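# Line up three dice on the mat by value

## Task

Place all three dice entirely on the mat so their centres form a straight row running directly outward from the midpoint between the two arm bases. Order them by face value: smallest closest to that midpoint, largest farthest. Each die must keep showing the number it shows now and must rest flat. The arrangement must hold without any help from the robot, so release the dice and move the grippers away before finishing.

## Robot and tools

Robot: two Doosan M1013 six-joint arms, named left_arm and right_arm, each with a two-finger parallel gripper (0 to 50 mm opening) and a wrist camera. The names are labels only, not sides in an image.

Frame: one shared scene frame. Origin on the table top between the arms, +z up, +x out over the table, left_arm on the +y side. Base of left_arm at (+0.004, +0.415, 0) m, quat_wxyz (+0.997, 0, 0, +0.073); right_arm at (+0.036, -0.668, 0) m, quat_wxyz (+1.000, 0, 0, +0.017). The reference point for the dice row is halfway between these, roughly (0.02, -0.13, 0), so the row should run away from it in the tabletop plane.

Gripper geometry: fingers point along the gripper's +z and close along its x. end_effector_position is the point between the pads; fingertips extend 17.5 mm past it. A flat block juts about 9 cm toward the gripper's -y and rotates with it, so watch for it hitting the table or dice. Turning only the last joint moves the pad point on a 25 mm circle. Reported hand positions can be off, more so at long reach.

Tool execute_actions, argument actions: a list holding at most one item, or empty. Empty list (LOOK) just returns the current state. A wait item is {"steps": N}, N up to 300 control steps (1/30 s each), counted from the previous result. A motion item is {"rows": [...], "steps": N} with N at most 15 (default 15) and 1 to 15 rows; one row per step, the final row reused if rows run out. Optional pictures (boolean) includes or omits camera images.

Each row has exactly 18 numbers, all in [-1, 1], always covering both arms: first left_arm's nine, then right_arm's nine. Per arm: six joint numbers in order waist, shoulder, elbow, forearm roll, wrist pitch, wrist roll, then gripper position, force_limit, speed.

The six joint numbers are offsets, not targets. They are measured from the joint angles in the most recent result that printed them; before any result has shown them, and for later calls within the same reply, they are measured from where the arm is when the action begins. They are not relative to the previous row. Scale: 1.0 equals 1.398 rad for waist and shoulder, 2.097 rad for elbow, 2.622 rad for forearm roll, wrist pitch and wrist roll. Sending all zeros does not hold still: it pulls the arm back to the reference angles. Joint ranges (rad): elbow -2.792 to 2.792, all others -6.283 to 6.283. A request more than 0.010 rad beyond a range end is refused entirely; requests past the true end are clipped and reported as "joint sent to its limit".

Gripper numbers are absolute settings. position: +1 fully open, about -0.65 pads touching, -1 means close until blocked (use this to grasp). force_limit per pad: -1 about 20 N, 0 about 102 N, +1 about 185 N (actual up to ~17 % more). speed of the gap: -1 20 mm/s, 0 85 mm/s, +1 150 mm/s. To leave a gripper unchanged, repeat its current three values; a 0 is a real command. New force or speed only applies after the position changes by at least 0.01; to soften a grip, open first.

Motion limits: joint target speeds up to 2.09 rad/s (waist, shoulder), 3.14 (elbow), 3.93 (others), 0.3 s ramp, all joints of an arm synchronised. Targets are kept within a lead of the measured angle (0.456, 0.683, 0.854 rad by joint group) and scaled back if they would move the gripper over 70 mm from where it is, so big moves need several calls. Arms keep chasing the last target while you think or wait, until motion settles.

Tool zoom_image: camera ("cam_left_wrist" or "cam_right_wrist", each 504x504) and region [x0, y0, x1, y1] in pixels from the top-left, up to 504 by 504. Gives a sharper view of the latest image.

Tool read_manual: optional section, only "licences"; returns URDF licence text, no motion.

Tool finished_scene: scene (integer 1 or 2), irreversible; the result reports success and then gives the next task. Call it only once dice are placed, released and arms withdrawn.

Results: state line per arm with end_effector_position (m), end_effector_quat_wxyz and velocities; Joint positions and Joint velocities blocks (rad, rad/s) per arm in column order. object_status: 0 moving, 1 blocked while opening, 2 blocked while closing (a successful grasp), 3 reached requested position or pads met (usually nothing held). position_measured in counts: opening ≈ (250 - counts) × 0.202 mm. "joint command not followed" means a clearance check altered joint targets; HELD marks steps where the row was not sent. A refused call moves nothing.

Hazards: contact torque at a joint's load limit (waist and shoulder 299, elbow 140, wrist joints 39.6 N m) or 144 N external force stops that arm for 10 s. Do not let the arms collide or press each other. Do not push dice or anything off the table. Avoid dropping, slamming, or shoving hard. Brief outside tugs on held items or loose objects may occur, so grip firmly and recheck. A grip at force_limit -1 can silently lose the object while still reading 2. Long holding heats motors; a MOTOR HOT line precedes a braking over-temperature fault.

Each tool is called after "Emit:" in YAML: its name, and indented under it one key for each argument.

## Session

I'll start by reading the current state and camera views.

Emit:
execute_actions:
  actions: []

Scene clock: 0.00 s of 4800.00 s.
left_arm: end_effector_position=(+0.1632, +0.2078, +0.3467) position_measured=3 object_status=3 end_effector_quat_wxyz=(+0.116, +0.937, +0.219, +0.248) end_effector_velocity=(+0.000, +0.000, +0.000) end_effector_angular_velocity=(+0.001, -0.001, -0.001) | right_arm: end_effector_position=(+0.4037, -0.5786, +0.3591) position_measured=3 object_status=3 end_effector_quat_wxyz=(+0.274, -0.581, +0.760, -0.096) end_effector_velocity=(+0.001, -0.000, +0.001) end_effector_angular_velocity=(-0.001, -0.002, -0.000)
Joint positions: left_arm=[-1.834 -0.627  2.272  0.556  1.461 -0.628] | right_arm=[ 0.017 -0.637  2.299  0.184  0.914 -2.894]
Joint velocities: left_arm=[-0.     0.     0.     0.001  0.     0.001] | right_arm=[-0.     0.001 -0.002 -0.001 -0.     0.   ]

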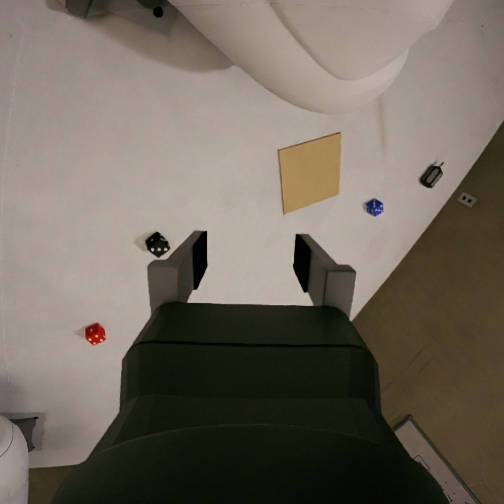

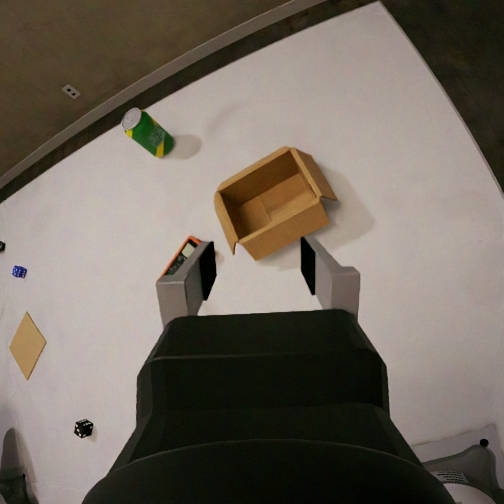

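Emit:
zoom_image:
  camera: "cam_left_wrist"
  region: [260, 110, 500, 250]

Emit:
zoom_image:
  camera: "cam_left_wrist"
  region: [60, 210, 220, 370]

Emit:
zoom_image:
  camera: "cam_right_wrist"
  region: [0, 220, 160, 460]

Region (260, 110, 500, 250) of cam_left_wrist's 504x504 image, scaled by 2.100, with more detail than that image has; it fills the top 294 rows of this view, and the rest is white.

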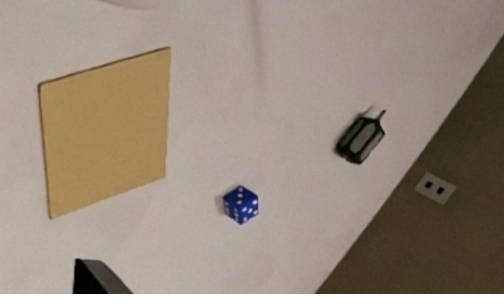

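Region (60, 210, 220, 370) of cam_left_wrist's 504x504 image, scaled by 3.150, with more detail than that image has.

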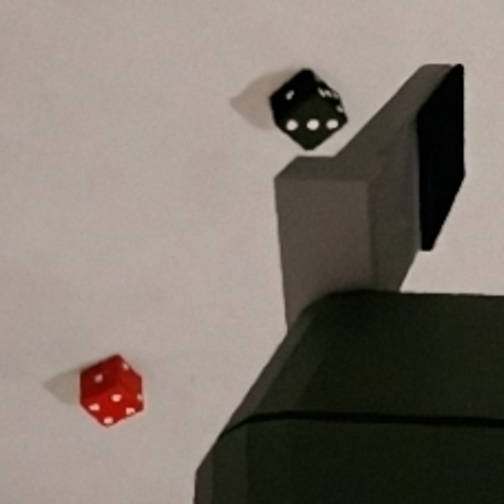

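Region (0, 220, 160, 460) of cam_right_wrist's 504x504 image, scaled by 2.100, with more detail than that image has.

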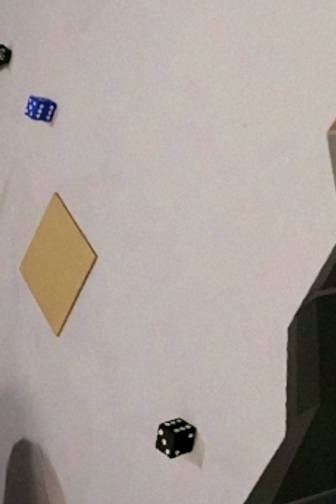

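Both arms move in parallel to look down on the black die (left arm) and the red die (right arm).

Emit:
execute_actions:
  actions:
    - {"rows": [[0.389,0.4014,-0.1127,-0.2121,-0.1103,0.0029,1,0,0, 0.8464,0.3597,-0.0969,-0.0702,0.1014,0.09,1,0,0]], "steps": 15}
  pictures: false

Emit:
execute_actions:
  actions:
    - {"steps": 24}

Scene clock: 74.80 s of 4800.00 s.
left_arm: end_effector_position=(+0.1706, +0.0608, +0.2846) position_measured=3 object_status=3 end_effector_quat_wxyz=(+0.020, +0.906, +0.419, +0.062) end_effector_velocity=(+0.193, -0.336, -0.200) end_effector_angular_velocity=(-0.119, +0.845, +1.095) | right_arm: end_effector_position=(+0.3997, -0.4341, +0.2918) position_measured=3 object_status=3 end_effector_quat_wxyz=(-0.101, +0.721, -0.686, +0.006) end_effector_velocity=(-0.156, +0.373, -0.109) end_effector_angular_velocity=(-0.350, +0.426, +0.896)
Joint positions: left_arm=[-1.431 -0.213  2.093  0.136  1.242 -0.623] | right_arm=[ 0.442 -0.307  2.164  0.062  1.09  -2.737]
Joint velocities: left_arm=[ 0.902  0.943 -0.372 -0.868 -0.452  0.012] | right_arm=[ 1.044  0.469 -0.185 -0.168  0.244  0.215]
Steps of this call (steps 1 to 90: nothing new was sent; then 71.30 s passed at rest; steps 91 to 105: all 15 steps of this action). Readings (joint positions | what the end effector reports):
91: left_arm=[-1.834 -0.627 2.272 0.555 1.461 -0.628] | right_arm=[0.018 -0.636 2.299 0.184 0.914 -2.894] | left_arm position_measured=3 object_status=3 | right_arm position_measured=3 object_status=3
92: left_arm=[-1.830 -0.623 2.269 0.550 1.458 -0.628] | right_arm=[0.022 -0.632 2.297 0.182 0.917 -2.891] | left_arm position_measured=3 object_status=3 | right_arm position_measured=3 object_status=3
94: left_arm=[-1.798 -0.591 2.253 0.511 1.438 -0.628] | right_arm=[0.054 -0.601 2.282 0.169 0.935 -2.875] | left_arm position_measured=3 object_status=3 | right_arm position_measured=3 object_status=3
98: left_arm=[-1.661 -0.454 2.188 0.359 1.359 -0.626] | right_arm=[0.191 -0.466 2.227 0.119 1.008 -2.810] | left_arm position_measured=3 object_status=3 | right_arm position_measured=3 object_status=3
105: the state above

Scene clock: 75.60 s of 4800.00 s.
left_arm: end_effector_position=(+0.2099, +0.0099, +0.2502) position_measured=3 object_status=3 end_effector_quat_wxyz=(+0.000, +0.866, +0.500, -0.000) end_effector_velocity=(-0.000, -0.000, +0.000) end_effector_angular_velocity=(-0.001, +0.001, -0.001) | right_arm: end_effector_position=(+0.1660, -0.2297, +0.2501) position_measured=3 object_status=3 end_effector_quat_wxyz=(-0.000, +0.917, -0.400, +0.000) end_effector_velocity=(-0.066, +0.024, -0.007) end_effector_angular_velocity=(-0.032, +0.002, +0.153)
Joint positions: left_arm=[-1.29  -0.066  2.035 -0.     1.172 -0.621] | right_arm=[ 1.198 -0.134  2.096 -0.     1.18  -2.658]
Joint velocities: left_arm=[ 0.    -0.    -0.    -0.001 -0.     0.002] | right_arm=[ 0.161  0.029 -0.012 -0.01   0.014  0.012]
Steps of this call (steps 1 to 24: the robot went on to your last target). Readings (joint positions | what the end effector reports):
1: left_arm=[-1.401 -0.181 2.081 0.107 1.227 -0.622] | right_arm=[0.477 -0.292 2.158 0.056 1.098 -2.730] | left_arm position_measured=3 object_status=3 | right_arm position_measured=3 object_status=3
2: left_arm=[-1.371 -0.151 2.069 0.078 1.212 -0.622] | right_arm=[0.512 -0.278 2.152 0.051 1.105 -2.724] | left_arm position_measured=3 object_status=3 | right_arm position_measured=3 object_status=3
4: left_arm=[-1.321 -0.098 2.048 0.030 1.187 -0.621] | right_arm=[0.582 -0.254 2.143 0.043 1.118 -2.713] | left_arm position_measured=3 object_status=3 | right_arm position_measured=3 object_status=3
8: left_arm=[-1.291 -0.067 2.035 -0.000 1.172 -0.621] | right_arm=[0.719 -0.218 2.129 0.030 1.136 -2.697] | left_arm position_measured=3 object_status=3 | right_arm position_measured=3 object_status=3
24: the state above

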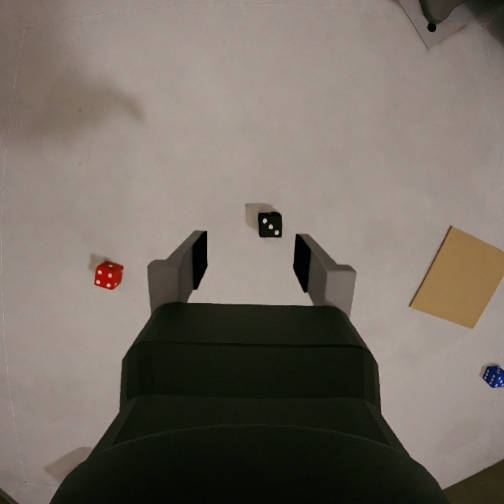

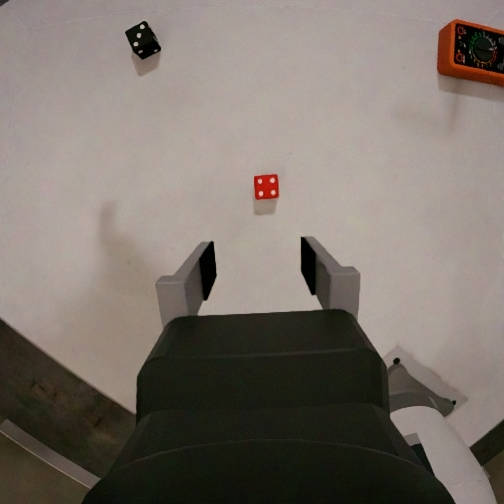

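Emit:
zoom_image:
  camera: "cam_left_wrist"
  region: [180, 190, 330, 310]

Emit:
zoom_image:
  camera: "cam_right_wrist"
  region: [180, 160, 340, 320]

Emit:
zoom_image:
  camera: "cam_left_wrist"
  region: [384, 210, 504, 400]

Region (180, 190, 330, 310) of cam_left_wrist's 504x504 image, scaled by 3.360, with more detail than that image has; it fills the top 403 rows of this view, and the rest is white.

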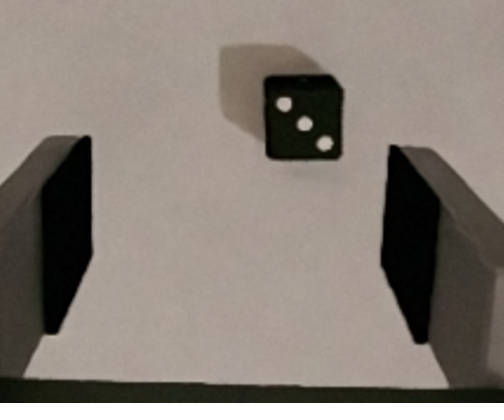

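Region (180, 160, 340, 320) of cam_right_wrist's 504x504 image, scaled by 3.150, with more detail than that image has.

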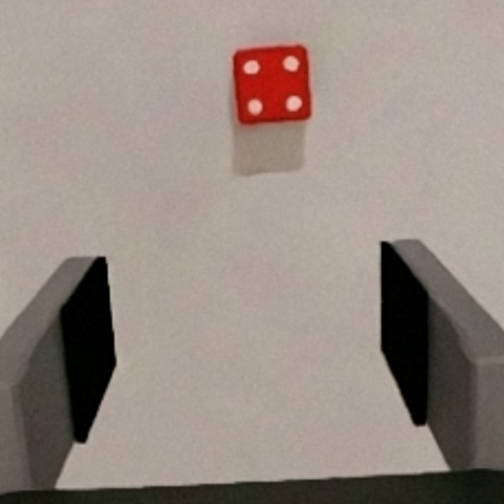

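Region (384, 210, 504, 400) of cam_left_wrist's 504x504 image, scaled by 2.653, with more detail than that image has; it fills the left 318 columns of this view, and the rest is white.

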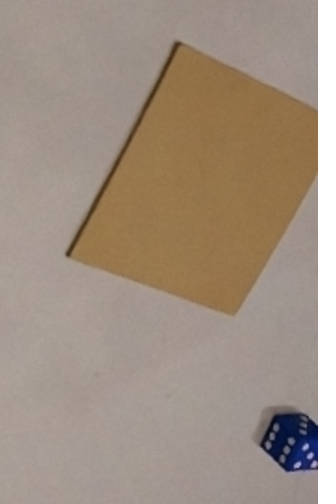

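Dice read 3 (black), 4 (red) and 5 (blue). Both arms now descend to just above their dice with corrected positions.

Emit:
execute_actions:
  actions:
    - {"rows": [[0.0537,0.1433,0.0863,0,-0.1452,0.0156,1,0,0, -0.0393,0.1611,0.0814,0,-0.1511,-0.0418,1,0,0]], "steps": 15}
  pictures: false

Emit:
execute_actions:
  actions:
    - {"steps": 9}

Emit:
zoom_image:
  camera: "cam_left_wrist"
  region: [176, 170, 336, 310]

Emit:
zoom_image:
  camera: "cam_right_wrist"
  region: [180, 176, 340, 316]

Scene clock: 141.23 s of 4800.00 s.
left_arm: end_effector_position=(+0.2431, +0.0221, +0.0702) position_measured=3 object_status=3 end_effector_quat_wxyz=(+0.000, +0.857, +0.515, -0.000) end_effector_velocity=(+0.004, -0.005, -0.000) end_effector_angular_velocity=(-0.017, -0.010, -0.000) | right_arm: end_effector_position=(+0.1946, -0.2194, +0.0703) position_measured=3 object_status=3 end_effector_quat_wxyz=(-0.000, +0.927, -0.374, +0.000) end_effector_velocity=(+0.004, +0.007, -0.000) end_effector_angular_velocity=(+0.024, -0.010, +0.005)
Joint positions: left_arm=[-1.215  0.134  2.216 -0.     0.792 -0.58 ] | right_arm=[ 1.143  0.091  2.266 -0.     0.785 -2.767]
Joint velocities: left_arm=[ 0.002 -0.     0.     0.001 -0.019  0.002] | right_arm=[-0.002  0.001  0.001 -0.001 -0.028 -0.007]
Steps of this call (steps 1 to 30: the robot went on to your last target; steps 31 to 90: nothing new was sent; then 62.13 s passed at rest; steps 91 to 105: all 15 steps of this action). Readings (joint positions | what the end effector reports):
91: left_arm=[-1.290 -0.066 2.035 -0.000 1.171 -0.621] | right_arm=[1.201 -0.133 2.095 -0.000 1.180 -2.658] | left_arm position_measured=3 object_status=3 | right_arm position_measured=3 object_status=3
92: left_arm=[-1.289 -0.062 2.039 -0.000 1.162 -0.620] | right_arm=[1.200 -0.129 2.099 -0.000 1.172 -2.660] | left_arm position_measured=3 object_status=3 | right_arm position_measured=3 object_status=3
94: left_arm=[-1.277 -0.031 2.067 -0.000 1.103 -0.613] | right_arm=[1.192 -0.098 2.123 -0.000 1.116 -2.675] | left_arm position_measured=3 object_status=3 | right_arm position_measured=3 object_status=3
98: left_arm=[-1.248 0.048 2.139 -0.000 0.954 -0.597] | right_arm=[1.169 -0.011 2.189 -0.000 0.963 -2.718] | left_arm position_measured=3 object_status=3 | right_arm position_measured=3 object_status=3
105: the state above

Scene clock: 141.53 s of 4800.00 s.
left_arm: end_effector_position=(+0.2431, +0.0222, +0.0699) position_measured=3 object_status=3 end_effector_quat_wxyz=(+0.000, +0.857, +0.515, -0.000) end_effector_velocity=(-0.001, -0.000, +0.000) end_effector_angular_velocity=(-0.000, +0.001, -0.001) | right_arm: end_effector_position=(+0.1946, -0.2195, +0.0702) position_measured=3 object_status=3 end_effector_quat_wxyz=(-0.000, +0.927, -0.374, +0.000) end_effector_velocity=(+0.001, -0.000, +0.000) end_effector_angular_velocity=(+0.002, -0.000, -0.002)
Joint positions: left_arm=[-1.215  0.134  2.216 -0.     0.791 -0.58 ] | right_arm=[ 1.143  0.091  2.266 -0.     0.784 -2.768]
Joint velocities: left_arm=[-0.001 -0.     0.    -0.001  0.     0.001] | right_arm=[-0.002 -0.001  0.     0.001 -0.001 -0.   ]
Steps of this call (steps 1 to 9: the robot went on to your last target). Readings (joint positions | what the end effector reports):
1: left_arm=[-1.215 0.134 2.216 -0.000 0.791 -0.580] | right_arm=[1.143 0.091 2.266 -0.000 0.784 -2.767] | left_arm position_measured=3 object_status=3 | right_arm position_measured=3 object_status=3
2: left_arm=[-1.215 0.134 2.216 -0.000 0.791 -0.580] | right_arm=[1.143 0.091 2.266 -0.000 0.784 -2.767] | left_arm position_measured=3 object_status=3 | right_arm position_measured=3 object_status=3
4: left_arm=[-1.215 0.134 2.216 -0.000 0.791 -0.580] | right_arm=[1.143 0.091 2.266 -0.000 0.784 -2.768] | left_arm position_measured=3 object_status=3 | right_arm position_measured=3 object_status=3
8: left_arm=[-1.215 0.134 2.216 -0.000 0.791 -0.580] | right_arm=[1.143 0.091 2.266 -0.000 0.784 -2.768] | left_arm position_measured=3 object_status=3 | right_arm position_measured=3 object_status=3
9: the state above

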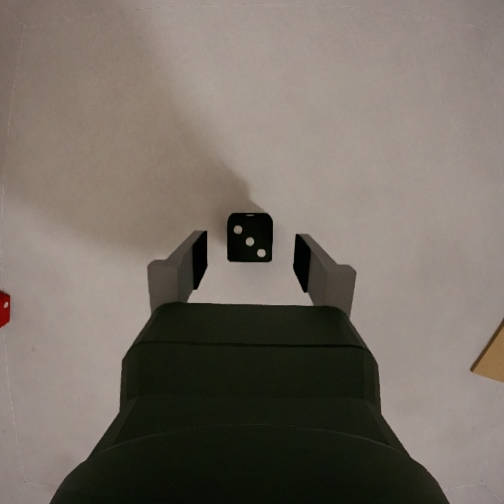

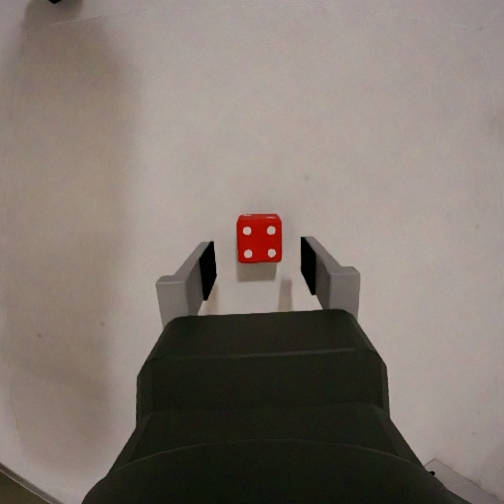

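Region (176, 170, 336, 310) of cam_left_wrist's 504x504 image, scaled by 3.150, with more detail than that image has; it fills the top 441 rows of this view, and the rest is white.

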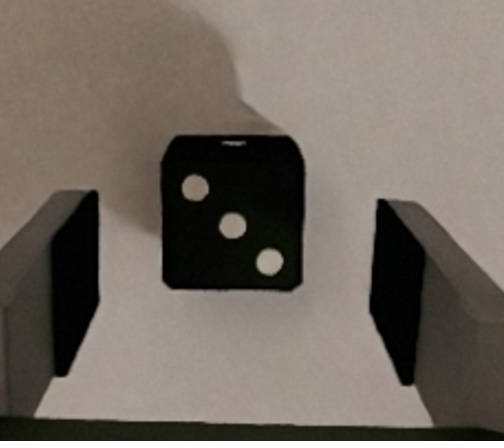

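Region (180, 176, 340, 316) of cam_right_wrist's 504x504 image, scaled by 3.150, with more detail than that image has; it fills the top 441 rows of this view, and the rest is white.

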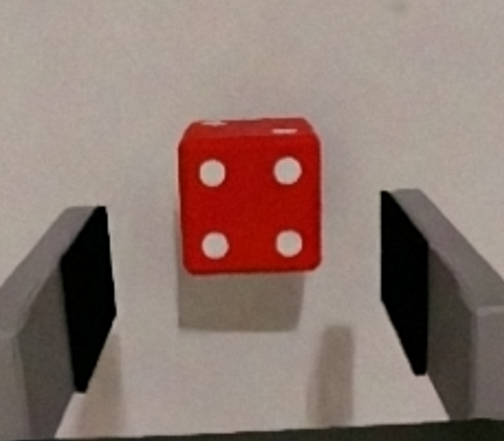

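Both grippers are centred. Next: descend, grip, lift, and carry the black die over the near end of the mat.

Emit:
execute_actions:
  actions:
    - {"rows": [ [-0.0003,0.0095,0.003,0,-0.0075,-0.0002,0.68,-0.4,0, -0.001,0.0105,0.0028,0,-0.0078,0.003,0.68,-0.4,0], [-0.0006,0.0215,0.0067,0,-0.0168,-0.0003,0.68,-0.4,0, -0.002,0.0237,0.0063,0,-0.0176,0.006,0.68,-0.4,0], [-0.0009,0.0334,0.0104,0,-0.0261,-0.0005,0.68,-0.4,0, -0.0027,0.0368,0.0098,0,-0.0274,0.0085,0.68,-0.4,0], [-0.0011,0.0429,0.0134,0,-0.0336,-0.0006,0.68,-0.4,0, -0.0027,0.0473,0.0126,0,-0.0353,0.0085,0.68,-0.4,0], [-0.0011,0.0477,0.0149,0,-0.03735,-0.0006,0.68,-0.4,0, -0.0027,0.0526,0.01395,0,-0.0392,0.0085,0.68,-0.4,0], [-0.0011,0.0477,0.0149,0,-0.03735,-0.0006,0.68,-0.4,0, -0.0027,0.0526,0.01395,0,-0.0392,0.0085,0.68,-0.4,0], [-0.0011,0.0477,0.0149,0,-0.03735,-0.0006,0.68,-0.4,0, -0.0027,0.0526,0.01395,0,-0.0392,0.0085,0.68,-0.4,0], [-0.0011,0.0477,0.0149,0,-0.03735,-0.0006,0.68,-0.4,0, -0.0027,0.0526,0.01395,0,-0.0392,0.0085,0.68,-0.4,0], [-0.0011,0.0477,0.0149,0,-0.03735,-0.0006,-1,-0.4,0, -0.0027,0.0526,0.01395,0,-0.0392,0.0085,-1,-0.4,0] ], "steps": 15}
  pictures: false

Emit:
execute_actions:
  actions:
    - {"rows": [ [0,0,0,0,0,0,-1,-0.4,0, 0,0,0,0,0,0,-1,-0.4,0], [0,0,0,0,0,0,-1,-0.4,0, 0,0,0,0,0,0,-1,-0.4,0], [0,0,0,0,0,0,-1,-0.4,0, 0,0,0,0,0,0,-1,-0.4,0], [0,-0.016,-0.005,0,0.0125,0,-1,-0.4,0, 0,-0.0105,-0.0028,0,0.0078,0,-1,-0.4,0], [0,-0.032,-0.01,0,0.025,0,-1,-0.4,0, 0,-0.021,-0.0056,0,0.0157,0,-1,-0.4,0], [0.01,-0.045,-0.014,0,0.0353,-0.0046,-1,-0.4,0, 0,-0.0316,-0.0084,0,0.0235,0,-1,-0.4,0], [0.03,-0.0532,-0.01647,0,0.04153,-0.0139,-1,-0.4,0, 0,-0.042,-0.0112,0,0.0314,0,-1,-0.4,0], [0.06,-0.0532,-0.01647,0,0.04153,-0.0277,-1,-0.4,0, 0,-0.0526,-0.01395,0,0.0392,0,-1,-0.4,0], [0.1,-0.0532,-0.01647,0,0.04153,-0.0462,-1,-0.4,0, 0,-0.0526,-0.01395,0,0.0392,0,-1,-0.4,0], [0.459,-0.0532,-0.01647,0,0.04153,-0.212,-1,-0.4,0, 0,-0.0526,-0.01395,0,0.0392,0,-1,-0.4,0] ], "steps": 15}
  pictures: false

Emit:
execute_actions:
  actions:
    - {"steps": 20}

Emit:
zoom_image:
  camera: "cam_left_wrist"
  region: [126, 130, 378, 310]

Scene clock: 191.90 s of 4800.00 s.
left_arm: end_effector_position=(+0.2427, +0.0214, +0.0261) position_measured=107 object_status=0 end_effector_quat_wxyz=(+0.000, +0.857, +0.515, -0.000) end_effector_velocity=(-0.000, +0.000, -0.001) end_effector_angular_velocity=(+0.001, +0.001, +0.000) | right_arm: end_effector_position=(+0.1977, -0.2181, +0.0260) position_measured=107 object_status=0 end_effector_quat_wxyz=(-0.000, +0.922, -0.386, -0.000) end_effector_velocity=(+0.001, -0.001, -0.001) end_effector_angular_velocity=(-0.001, +0.001, -0.002)
Joint positions: left_arm=[-1.217  0.201  2.248 -0.     0.693 -0.581] | right_arm=[ 1.139  0.165  2.296  0.     0.681 -2.745]
Joint velocities: left_arm=[-0.     0.001  0.    -0.001 -0.    -0.   ] | right_arm=[-0.002  0.001  0.001  0.    -0.     0.001]
Steps of this call (steps 1 to 15: the robot went on to your last target; steps 16 to 90: nothing new was sent; then 46.87 s passed at rest; steps 91 to 105: all 15 steps of this action). Readings (joint positions | what the end effector reports):
91: left_arm=[-1.215 0.134 2.216 -0.000 0.791 -0.580] | right_arm=[1.143 0.091 2.266 -0.000 0.783 -2.768] | left_arm position_measured=10 object_status=0 | right_arm position_measured=10 object_status=0
92: left_arm=[-1.215 0.138 2.218 -0.000 0.785 -0.580] | right_arm=[1.142 0.095 2.268 0.000 0.778 -2.766] | left_arm position_measured=24 object_status=0 | right_arm position_measured=24 object_status=0
94: left_arm=[-1.216 0.160 2.228 -0.000 0.753 -0.580] | right_arm=[1.141 0.118 2.277 0.000 0.746 -2.755] | left_arm position_measured=48 object_status=0 | right_arm position_measured=48 object_status=0
98: left_arm=[-1.217 0.200 2.247 -0.000 0.695 -0.581] | right_arm=[1.139 0.163 2.295 0.000 0.684 -2.746] | left_arm position_measured=51 object_status=0 | right_arm position_measured=51 object_status=0
105: the state above

Scene clock: 192.40 s of 4800.00 s.
left_arm: end_effector_position=(+0.3138, +0.0713, +0.0719) position_measured=107 object_status=2 end_effector_quat_wxyz=(+0.000, +0.740, +0.673, -0.000) end_effector_velocity=(+0.328, +0.282, +0.003) end_effector_angular_velocity=(+0.008, +0.007, +1.847) | right_arm: end_effector_position=(+0.1967, -0.2205, +0.0702) position_measured=107 object_status=2 end_effector_quat_wxyz=(-0.000, +0.922, -0.386, -0.000) end_effector_velocity=(-0.000, -0.001, -0.001) end_effector_angular_velocity=(-0.004, +0.002, -0.000)
Joint positions: left_arm=[-1.02   0.131  2.215 -0.     0.795 -0.778] | right_arm=[ 1.139  0.091  2.266  0.     0.783 -2.745]
Joint velocities: left_arm=[ 0.968 -0.005 -0.     0.001  0.015 -0.88 ] | right_arm=[-0.001  0.002 -0.     0.     0.003 -0.   ]
Steps of this call (steps 1 to 15: all 15 steps of this action). Readings (joint positions | what the end effector reports):
1: left_arm=[-1.217 0.201 2.248 -0.000 0.693 -0.581] | right_arm=[1.139 0.165 2.296 0.000 0.681 -2.745] | left_arm position_measured=107 object_status=0 | right_arm position_measured=107 object_status=0
2: left_arm=[-1.217 0.201 2.248 -0.000 0.693 -0.581] | right_arm=[1.139 0.165 2.296 0.000 0.681 -2.745] | left_arm position_measured=107 object_status=0 | right_arm position_measured=107 object_status=0
4: left_arm=[-1.217 0.201 2.248 -0.000 0.693 -0.581] | right_arm=[1.139 0.164 2.296 0.000 0.681 -2.745] | left_arm position_measured=107 object_status=2 | right_arm position_measured=107 object_status=2
8: left_arm=[-1.212 0.153 2.225 -0.000 0.763 -0.586] | right_arm=[1.139 0.127 2.280 0.000 0.734 -2.745] | left_arm position_measured=107 object_status=2 | right_arm position_measured=107 object_status=2
15: the state above

Scene clock: 193.07 s of 4800.00 s.
left_arm: end_effector_position=(+0.4357, +0.2306, +0.0750) position_measured=107 object_status=2 end_effector_quat_wxyz=(+0.000, +0.418, +0.909, -0.000) end_effector_velocity=(+0.000, +0.000, -0.000) end_effector_angular_velocity=(+0.000, -0.000, +0.001) | right_arm: end_effector_position=(+0.1967, -0.2205, +0.0702) position_measured=107 object_status=2 end_effector_quat_wxyz=(-0.000, +0.922, -0.386, -0.000) end_effector_velocity=(+0.000, +0.000, +0.001) end_effector_angular_velocity=(+0.002, -0.001, -0.001)
Joint positions: left_arm=[-0.575  0.126  2.213 -0.     0.802 -1.137] | right_arm=[ 1.139  0.091  2.266  0.     0.784 -2.745]
Joint velocities: left_arm=[ 0.     0.    -0.     0.001 -0.    -0.001] | right_arm=[-0.    -0.002 -0.     0.     0.     0.   ]
Steps of this call (steps 1 to 20: the robot went on to your last target). Readings (joint positions | what the end effector reports):
1: left_arm=[-0.987 0.131 2.215 -0.000 0.795 -0.806] | right_arm=[1.139 0.091 2.266 0.000 0.784 -2.745] | left_arm position_measured=107 object_status=2 | right_arm position_measured=107 object_status=2
2: left_arm=[-0.955 0.130 2.215 -0.000 0.796 -0.833] | right_arm=[1.139 0.091 2.266 0.000 0.784 -2.745] | left_arm position_measured=107 object_status=2 | right_arm position_measured=107 object_status=2
4: left_arm=[-0.890 0.130 2.214 -0.000 0.797 -0.885] | right_arm=[1.139 0.091 2.266 0.000 0.784 -2.745] | left_arm position_measured=107 object_status=2 | right_arm position_measured=107 object_status=2
8: left_arm=[-0.760 0.128 2.214 -0.000 0.799 -0.989] | right_arm=[1.139 0.091 2.266 0.000 0.784 -2.745] | left_arm position_measured=107 object_status=2 | right_arm position_measured=107 object_status=2
20: the state above

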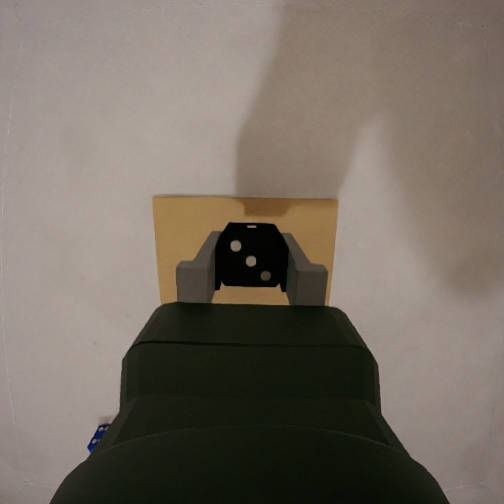

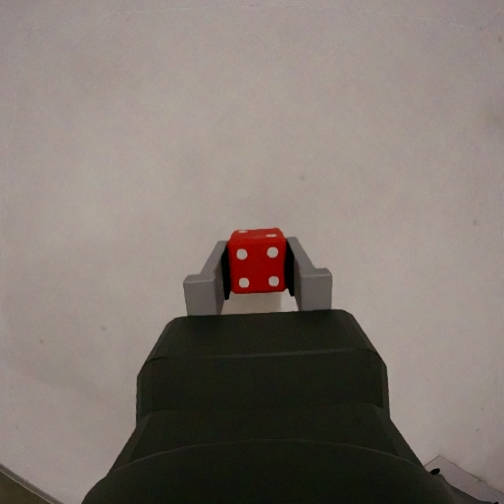

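Region (126, 130, 378, 310) of cam_left_wrist's 504x504 image, scaled by 2.000, with more detail than that image has; it fills the top 360 rows of this view, and the rest is white.

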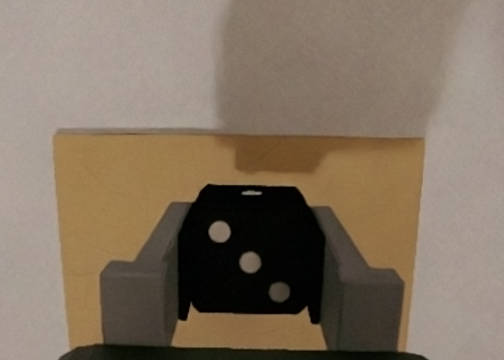

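Both dice are held. The left arm now sets the black die in the near slot and moves over the blue die.

Emit:
execute_actions:
  actions:
    - {"rows": [ [0.0002,0.0077,0.0019,0,-0.0057,0.0001,-1,-0.4,0, 0,0,0,0,0,0,-1,-0.4,0], [0.0005,0.0181,0.0045,0,-0.0132,0.0003,-1,-0.4,0, 0,0,0,0,0,0,-1,-0.4,0], [0.0008,0.0284,0.007,0,-0.0207,0.0004,-1,-0.4,0, 0,0,0,0,0,0,-1,-0.4,0], [0.001,0.0371,0.0092,0,-0.0271,0.0006,-1,-0.4,0, 0,0,0,0,0,0,-1,-0.4,0], [0.0012,0.0439,0.0108,0,-0.032,0.0007,-1,-0.4,0, 0,0,0,0,0,0,-1,-0.4,0], [0.0013,0.0485,0.012,0,-0.0354,0.0008,-1,-0.4,0, 0,0,0,0,0,0,-1,-0.4,0], [0.0014,0.0516,0.01274,0,-0.0377,0.0008,-1,-0.4,0, 0,0,0,0,0,0,-1,-0.4,0], [0.0014,0.0516,0.01274,0,-0.0377,0.0008,-1,-0.4,0, 0,0,0,0,0,0,-1,-0.4,0], [0.0014,0.0516,0.01274,0,-0.0377,0.0008,-1,-0.4,0, 0,0,0,0,0,0,-1,-0.4,0], [0.0014,0.0516,0.01274,0,-0.0377,0.0008,-1,-0.4,0, 0,0,0,0,0,0,-1,-0.4,0], [0.0014,0.0516,0.01274,0,-0.0377,0.0008,1,-0.4,0, 0,0,0,0,0,0,-1,-0.4,0] ], "steps": 15}
  pictures: false

Emit:
execute_actions:
  actions:
    - {"rows": [ [0,-0.01,-0.0031,0,0.0078,0,1,-0.4,0, 0,0,0,0,0,0,-1,-0.4,0], [0,-0.022,-0.0068,0,0.0172,0,1,-0.4,0, 0,0,0,0,0,0,-1,-0.4,0], [0,-0.032,-0.0099,0,0.025,0,1,-0.4,0, 0,0,0,0,0,0,-1,-0.4,0], [0,-0.0386,-0.0119,0,0.0301,0,1,-0.4,0, 0,0,0,0,0,0,-1,-0.4,0], [0,-0.0386,-0.0119,0,0.0301,0,1,-0.4,0, 0,0,0,0,0,0,-1,-0.4,0], [0.007,-0.0288,-0.0229,0,0.0337,0.0013,1,-0.4,0, 0,0,0,0,0,0,-1,-0.4,0], [0.021,-0.0093,-0.045,0,0.0409,0.0039,1,-0.4,0, 0,0,0,0,0,0,-1,-0.4,0], [0.1415,0.1569,-0.2326,0,0.1024,0.0262,1,-0.4,0, 0,0,0,0,0,0,-1,-0.4,0] ], "steps": 15}
  pictures: false

Emit:
execute_actions:
  actions:
    - {"steps": 13}

Emit:
zoom_image:
  camera: "cam_left_wrist"
  region: [166, 150, 346, 310]

Scene clock: 241.60 s of 4800.00 s.
left_arm: end_effector_position=(+0.4396, +0.2299, +0.0301) position_measured=44 object_status=0 end_effector_quat_wxyz=(+0.000, +0.418, +0.909, -0.000) end_effector_velocity=(-0.000, +0.001, -0.001) end_effector_angular_velocity=(+0.001, +0.001, +0.000) | right_arm: end_effector_position=(+0.1967, -0.2205, +0.0702) position_measured=107 object_status=2 end_effector_quat_wxyz=(-0.000, +0.922, -0.386, -0.000) end_effector_velocity=(-0.000, +0.001, +0.001) end_effector_angular_velocity=(+0.001, -0.001, +0.002)
Joint positions: left_arm=[-0.573  0.198  2.24  -0.     0.703 -1.135] | right_arm=[ 1.139  0.091  2.266  0.     0.784 -2.745]
Joint velocities: left_arm=[ 0.001  0.001  0.001  0.    -0.     0.   ] | right_arm=[ 0.002 -0.001 -0.001 -0.     0.     0.   ]
Steps of this call (steps 1 to 15: the robot went on to your last target; steps 16 to 90: nothing new was sent; then 45.03 s passed at rest; steps 91 to 105: all 15 steps of this action). Readings (joint positions | what the end effector reports):
91: left_arm=[-0.575 0.127 2.213 -0.000 0.802 -1.137] | right_arm=[1.139 0.091 2.266 0.000 0.784 -2.745] | left_arm position_measured=107 object_status=2 | right_arm position_measured=107 object_status=2
92: left_arm=[-0.575 0.130 2.214 -0.000 0.797 -1.137] | right_arm=[1.139 0.091 2.266 0.000 0.784 -2.745] | left_arm position_measured=107 object_status=2 | right_arm position_measured=107 object_status=2
94: left_arm=[-0.575 0.149 2.221 -0.000 0.771 -1.137] | right_arm=[1.139 0.091 2.266 0.000 0.784 -2.745] | left_arm position_measured=107 object_status=2 | right_arm position_measured=107 object_status=2
98: left_arm=[-0.574 0.191 2.237 -0.000 0.713 -1.135] | right_arm=[1.139 0.091 2.266 0.000 0.784 -2.745] | left_arm position_measured=107 object_status=2 | right_arm position_measured=107 object_status=2
105: the state above

Scene clock: 242.10 s of 4800.00 s.
left_arm: end_effector_position=(+0.5706, +0.2364, +0.0903) position_measured=3 object_status=3 end_effector_quat_wxyz=(+0.003, +0.388, +0.922, +0.000) end_effector_velocity=(+0.507, +0.083, +0.058) end_effector_angular_velocity=(+0.009, +0.021, +0.262) | right_arm: end_effector_position=(+0.1967, -0.2205, +0.0702) position_measured=107 object_status=2 end_effector_quat_wxyz=(-0.000, +0.922, -0.386, -0.000) end_effector_velocity=(+0.000, +0.000, -0.001) end_effector_angular_velocity=(-0.000, +0.000, +0.000)
Joint positions: left_arm=[-0.473  0.28   1.977 -0.     0.879 -1.1  ] | right_arm=[ 1.139  0.091  2.266  0.     0.784 -2.745]
Joint velocities: left_arm=[ 0.402  0.573 -0.932  0.001  0.382  0.139] | right_arm=[-0.     0.002 -0.     0.    -0.001 -0.   ]
Steps of this call (steps 1 to 15: all 15 steps of this action). Readings (joint positions | what the end effector reports):
1: left_arm=[-0.573 0.198 2.240 -0.000 0.703 -1.135] | right_arm=[1.139 0.091 2.266 0.000 0.784 -2.745] | left_arm position_measured=30 object_status=0 | right_arm position_measured=107 object_status=2
2: left_arm=[-0.573 0.195 2.239 -0.000 0.708 -1.135] | right_arm=[1.139 0.091 2.266 0.000 0.784 -2.745] | left_arm position_measured=16 object_status=0 | right_arm position_measured=107 object_status=2
4: left_arm=[-0.573 0.174 2.228 -0.000 0.740 -1.135] | right_arm=[1.139 0.091 2.266 0.000 0.784 -2.745] | left_arm position_measured=3 object_status=0 | right_arm position_measured=107 object_status=2
8: left_arm=[-0.565 0.150 2.192 -0.000 0.790 -1.132] | right_arm=[1.139 0.091 2.266 0.000 0.784 -2.745] | left_arm position_measured=3 object_status=0 | right_arm position_measured=107 object_status=2
15: the state above

Scene clock: 242.53 s of 4800.00 s.
left_arm: end_effector_position=(+0.6894, +0.2683, +0.1001) position_measured=3 object_status=3 end_effector_quat_wxyz=(+0.000, +0.358, +0.934, -0.000) end_effector_velocity=(+0.002, -0.000, +0.001) end_effector_angular_velocity=(-0.000, -0.002, +0.000) | right_arm: end_effector_position=(+0.1967, -0.2205, +0.0702) position_measured=107 object_status=2 end_effector_quat_wxyz=(-0.000, +0.922, -0.386, -0.000) end_effector_velocity=(-0.000, +0.001, +0.000) end_effector_angular_velocity=(+0.002, +0.000, -0.000)
Joint positions: left_arm=[-0.376  0.418  1.752 -0.     0.971 -1.066] | right_arm=[ 1.139  0.091  2.266  0.     0.784 -2.745]
Joint velocities: left_arm=[ 0.     0.001 -0.003  0.     0.    -0.001] | right_arm=[ 0.001 -0.    -0.     0.001 -0.001 -0.   ]
Steps of this call (steps 1 to 13: the robot went on to your last target). Readings (joint positions | what the end effector reports):
1: left_arm=[-0.459 0.299 1.946 -0.000 0.892 -1.095] | right_arm=[1.139 0.091 2.266 0.000 0.784 -2.745] | left_arm position_measured=3 object_status=3 | right_arm position_measured=107 object_status=2
2: left_arm=[-0.445 0.318 1.914 -0.000 0.905 -1.091] | right_arm=[1.139 0.091 2.266 0.000 0.784 -2.745] | left_arm position_measured=3 object_status=3 | right_arm position_measured=107 object_status=2
4: left_arm=[-0.418 0.357 1.850 -0.000 0.931 -1.081] | right_arm=[1.139 0.091 2.266 0.000 0.784 -2.745] | left_arm position_measured=3 object_status=3 | right_arm position_measured=107 object_status=2
8: left_arm=[-0.377 0.415 1.756 -0.000 0.969 -1.067] | right_arm=[1.139 0.091 2.266 0.000 0.784 -2.745] | left_arm position_measured=3 object_status=3 | right_arm position_measured=107 object_status=2
13: the state above

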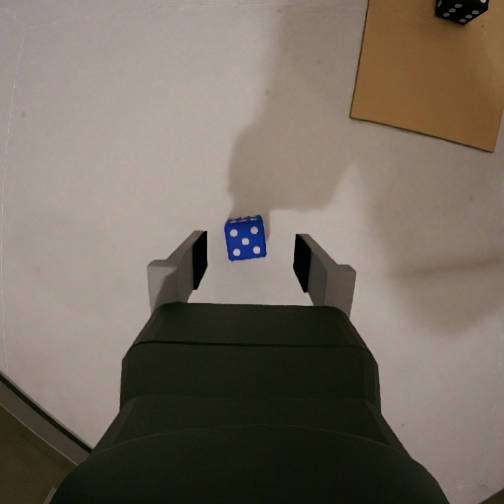

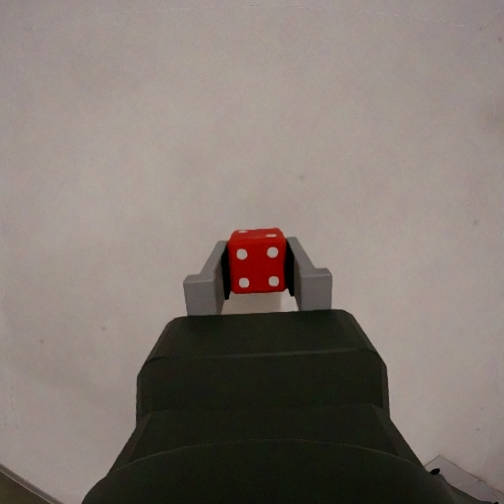

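Region (166, 150, 346, 310) of cam_left_wrist's 504x504 image, scaled by 2.800, with more detail than that image has.

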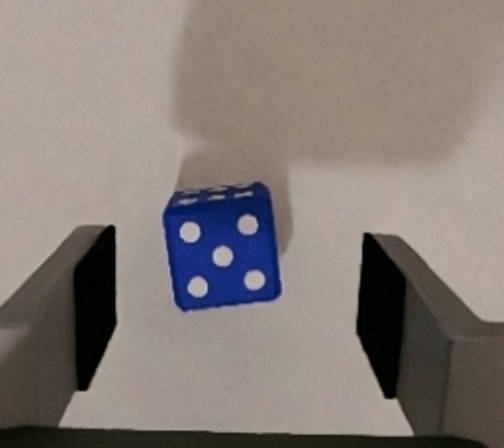

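Emit:
zoom_image:
  camera: "cam_left_wrist"
  region: [214, 206, 278, 270]

Emit:
zoom_image:
  camera: "cam_left_wrist"
  region: [336, 0, 504, 168]

Region (214, 206, 278, 270) of cam_left_wrist's 504x504 image, scaled by 7.875, with more detail than that image has.

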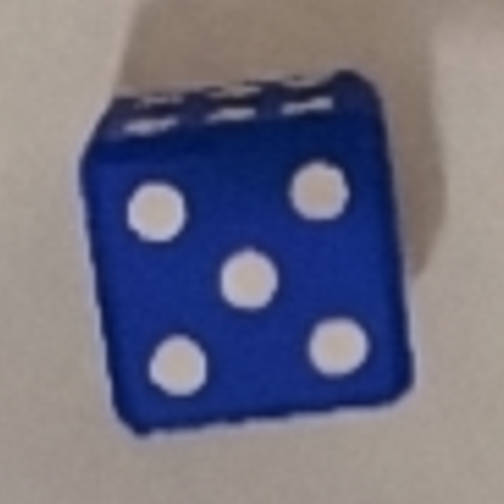

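Region (336, 0, 504, 168) of cam_left_wrist's 504x504 image, scaled by 3.000, with more detail than that image has.

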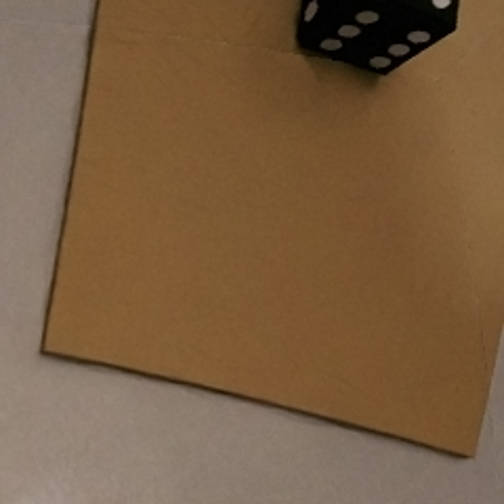

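Emit:
execute_actions:
  actions: []

Scene clock: 313.23 s of 4800.00 s.
left_arm: end_effector_position=(+0.6896, +0.2683, +0.1001) position_measured=3 object_status=3 end_effector_quat_wxyz=(+0.000, +0.358, +0.934, -0.000) end_effector_velocity=(-0.000, +0.001, -0.000) end_effector_angular_velocity=(+0.001, +0.001, -0.000) | right_arm: end_effector_position=(+0.1967, -0.2205, +0.0702) position_measured=107 object_status=2 end_effector_quat_wxyz=(-0.000, +0.922, -0.386, -0.000) end_effector_velocity=(-0.000, -0.001, -0.001) end_effector_angular_velocity=(-0.002, +0.002, -0.001)
Joint positions: left_arm=[-0.375  0.418  1.752 -0.     0.971 -1.066] | right_arm=[ 1.139  0.091  2.266  0.     0.784 -2.745]
Joint velocities: left_arm=[ 0.     0.     0.     0.001  0.    -0.   ] | right_arm=[-0.001  0.     0.002  0.001  0.    -0.   ]
Steps of this call (steps 1 to 30: the robot went on to your last target; steps 31 to 90: nothing new was sent; then 67.70 s passed at rest). Readings (joint positions | what the end effector reports):
1: left_arm=[-0.376 0.418 1.752 -0.000 0.971 -1.066] | right_arm=[1.139 0.091 2.266 0.000 0.784 -2.745] | left_arm position_measured=3 object_status=3 | right_arm position_measured=107 object_status=2
2: left_arm=[-0.376 0.418 1.752 -0.000 0.971 -1.066] | right_arm=[1.139 0.091 2.266 0.000 0.784 -2.745] | left_arm position_measured=3 object_status=3 | right_arm position_measured=107 object_status=2
4: left_arm=[-0.376 0.418 1.752 -0.000 0.971 -1.066] | right_arm=[1.139 0.091 2.266 0.000 0.784 -2.745] | left_arm position_measured=3 object_status=3 | right_arm position_measured=107 object_status=2
8: left_arm=[-0.375 0.418 1.752 -0.000 0.971 -1.066] | right_arm=[1.139 0.091 2.266 0.000 0.784 -2.745] | left_arm position_measured=3 object_status=3 | right_arm position_measured=107 object_status=2
90: the state above
All arms were judged still, so your last target was given up. Only a new action makes them travel on or press farther. Fingers that are still opening or closing keep moving.

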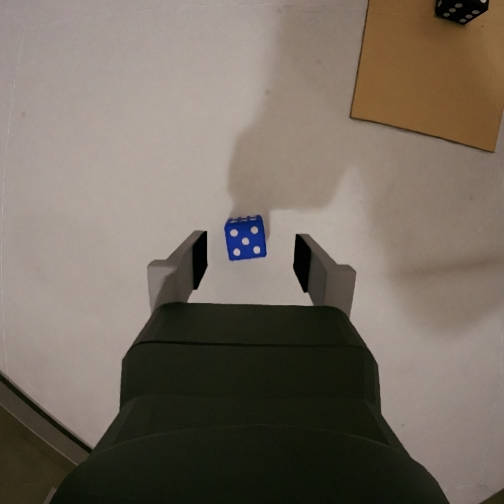

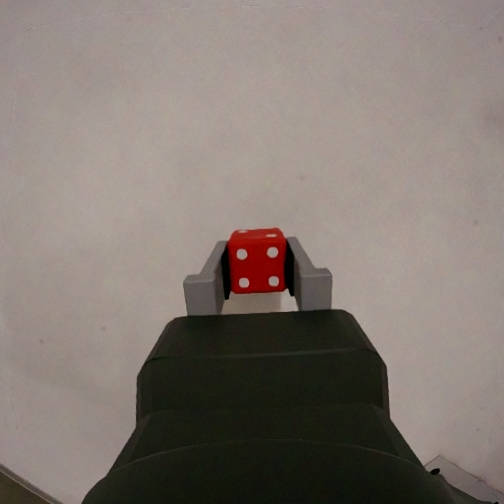

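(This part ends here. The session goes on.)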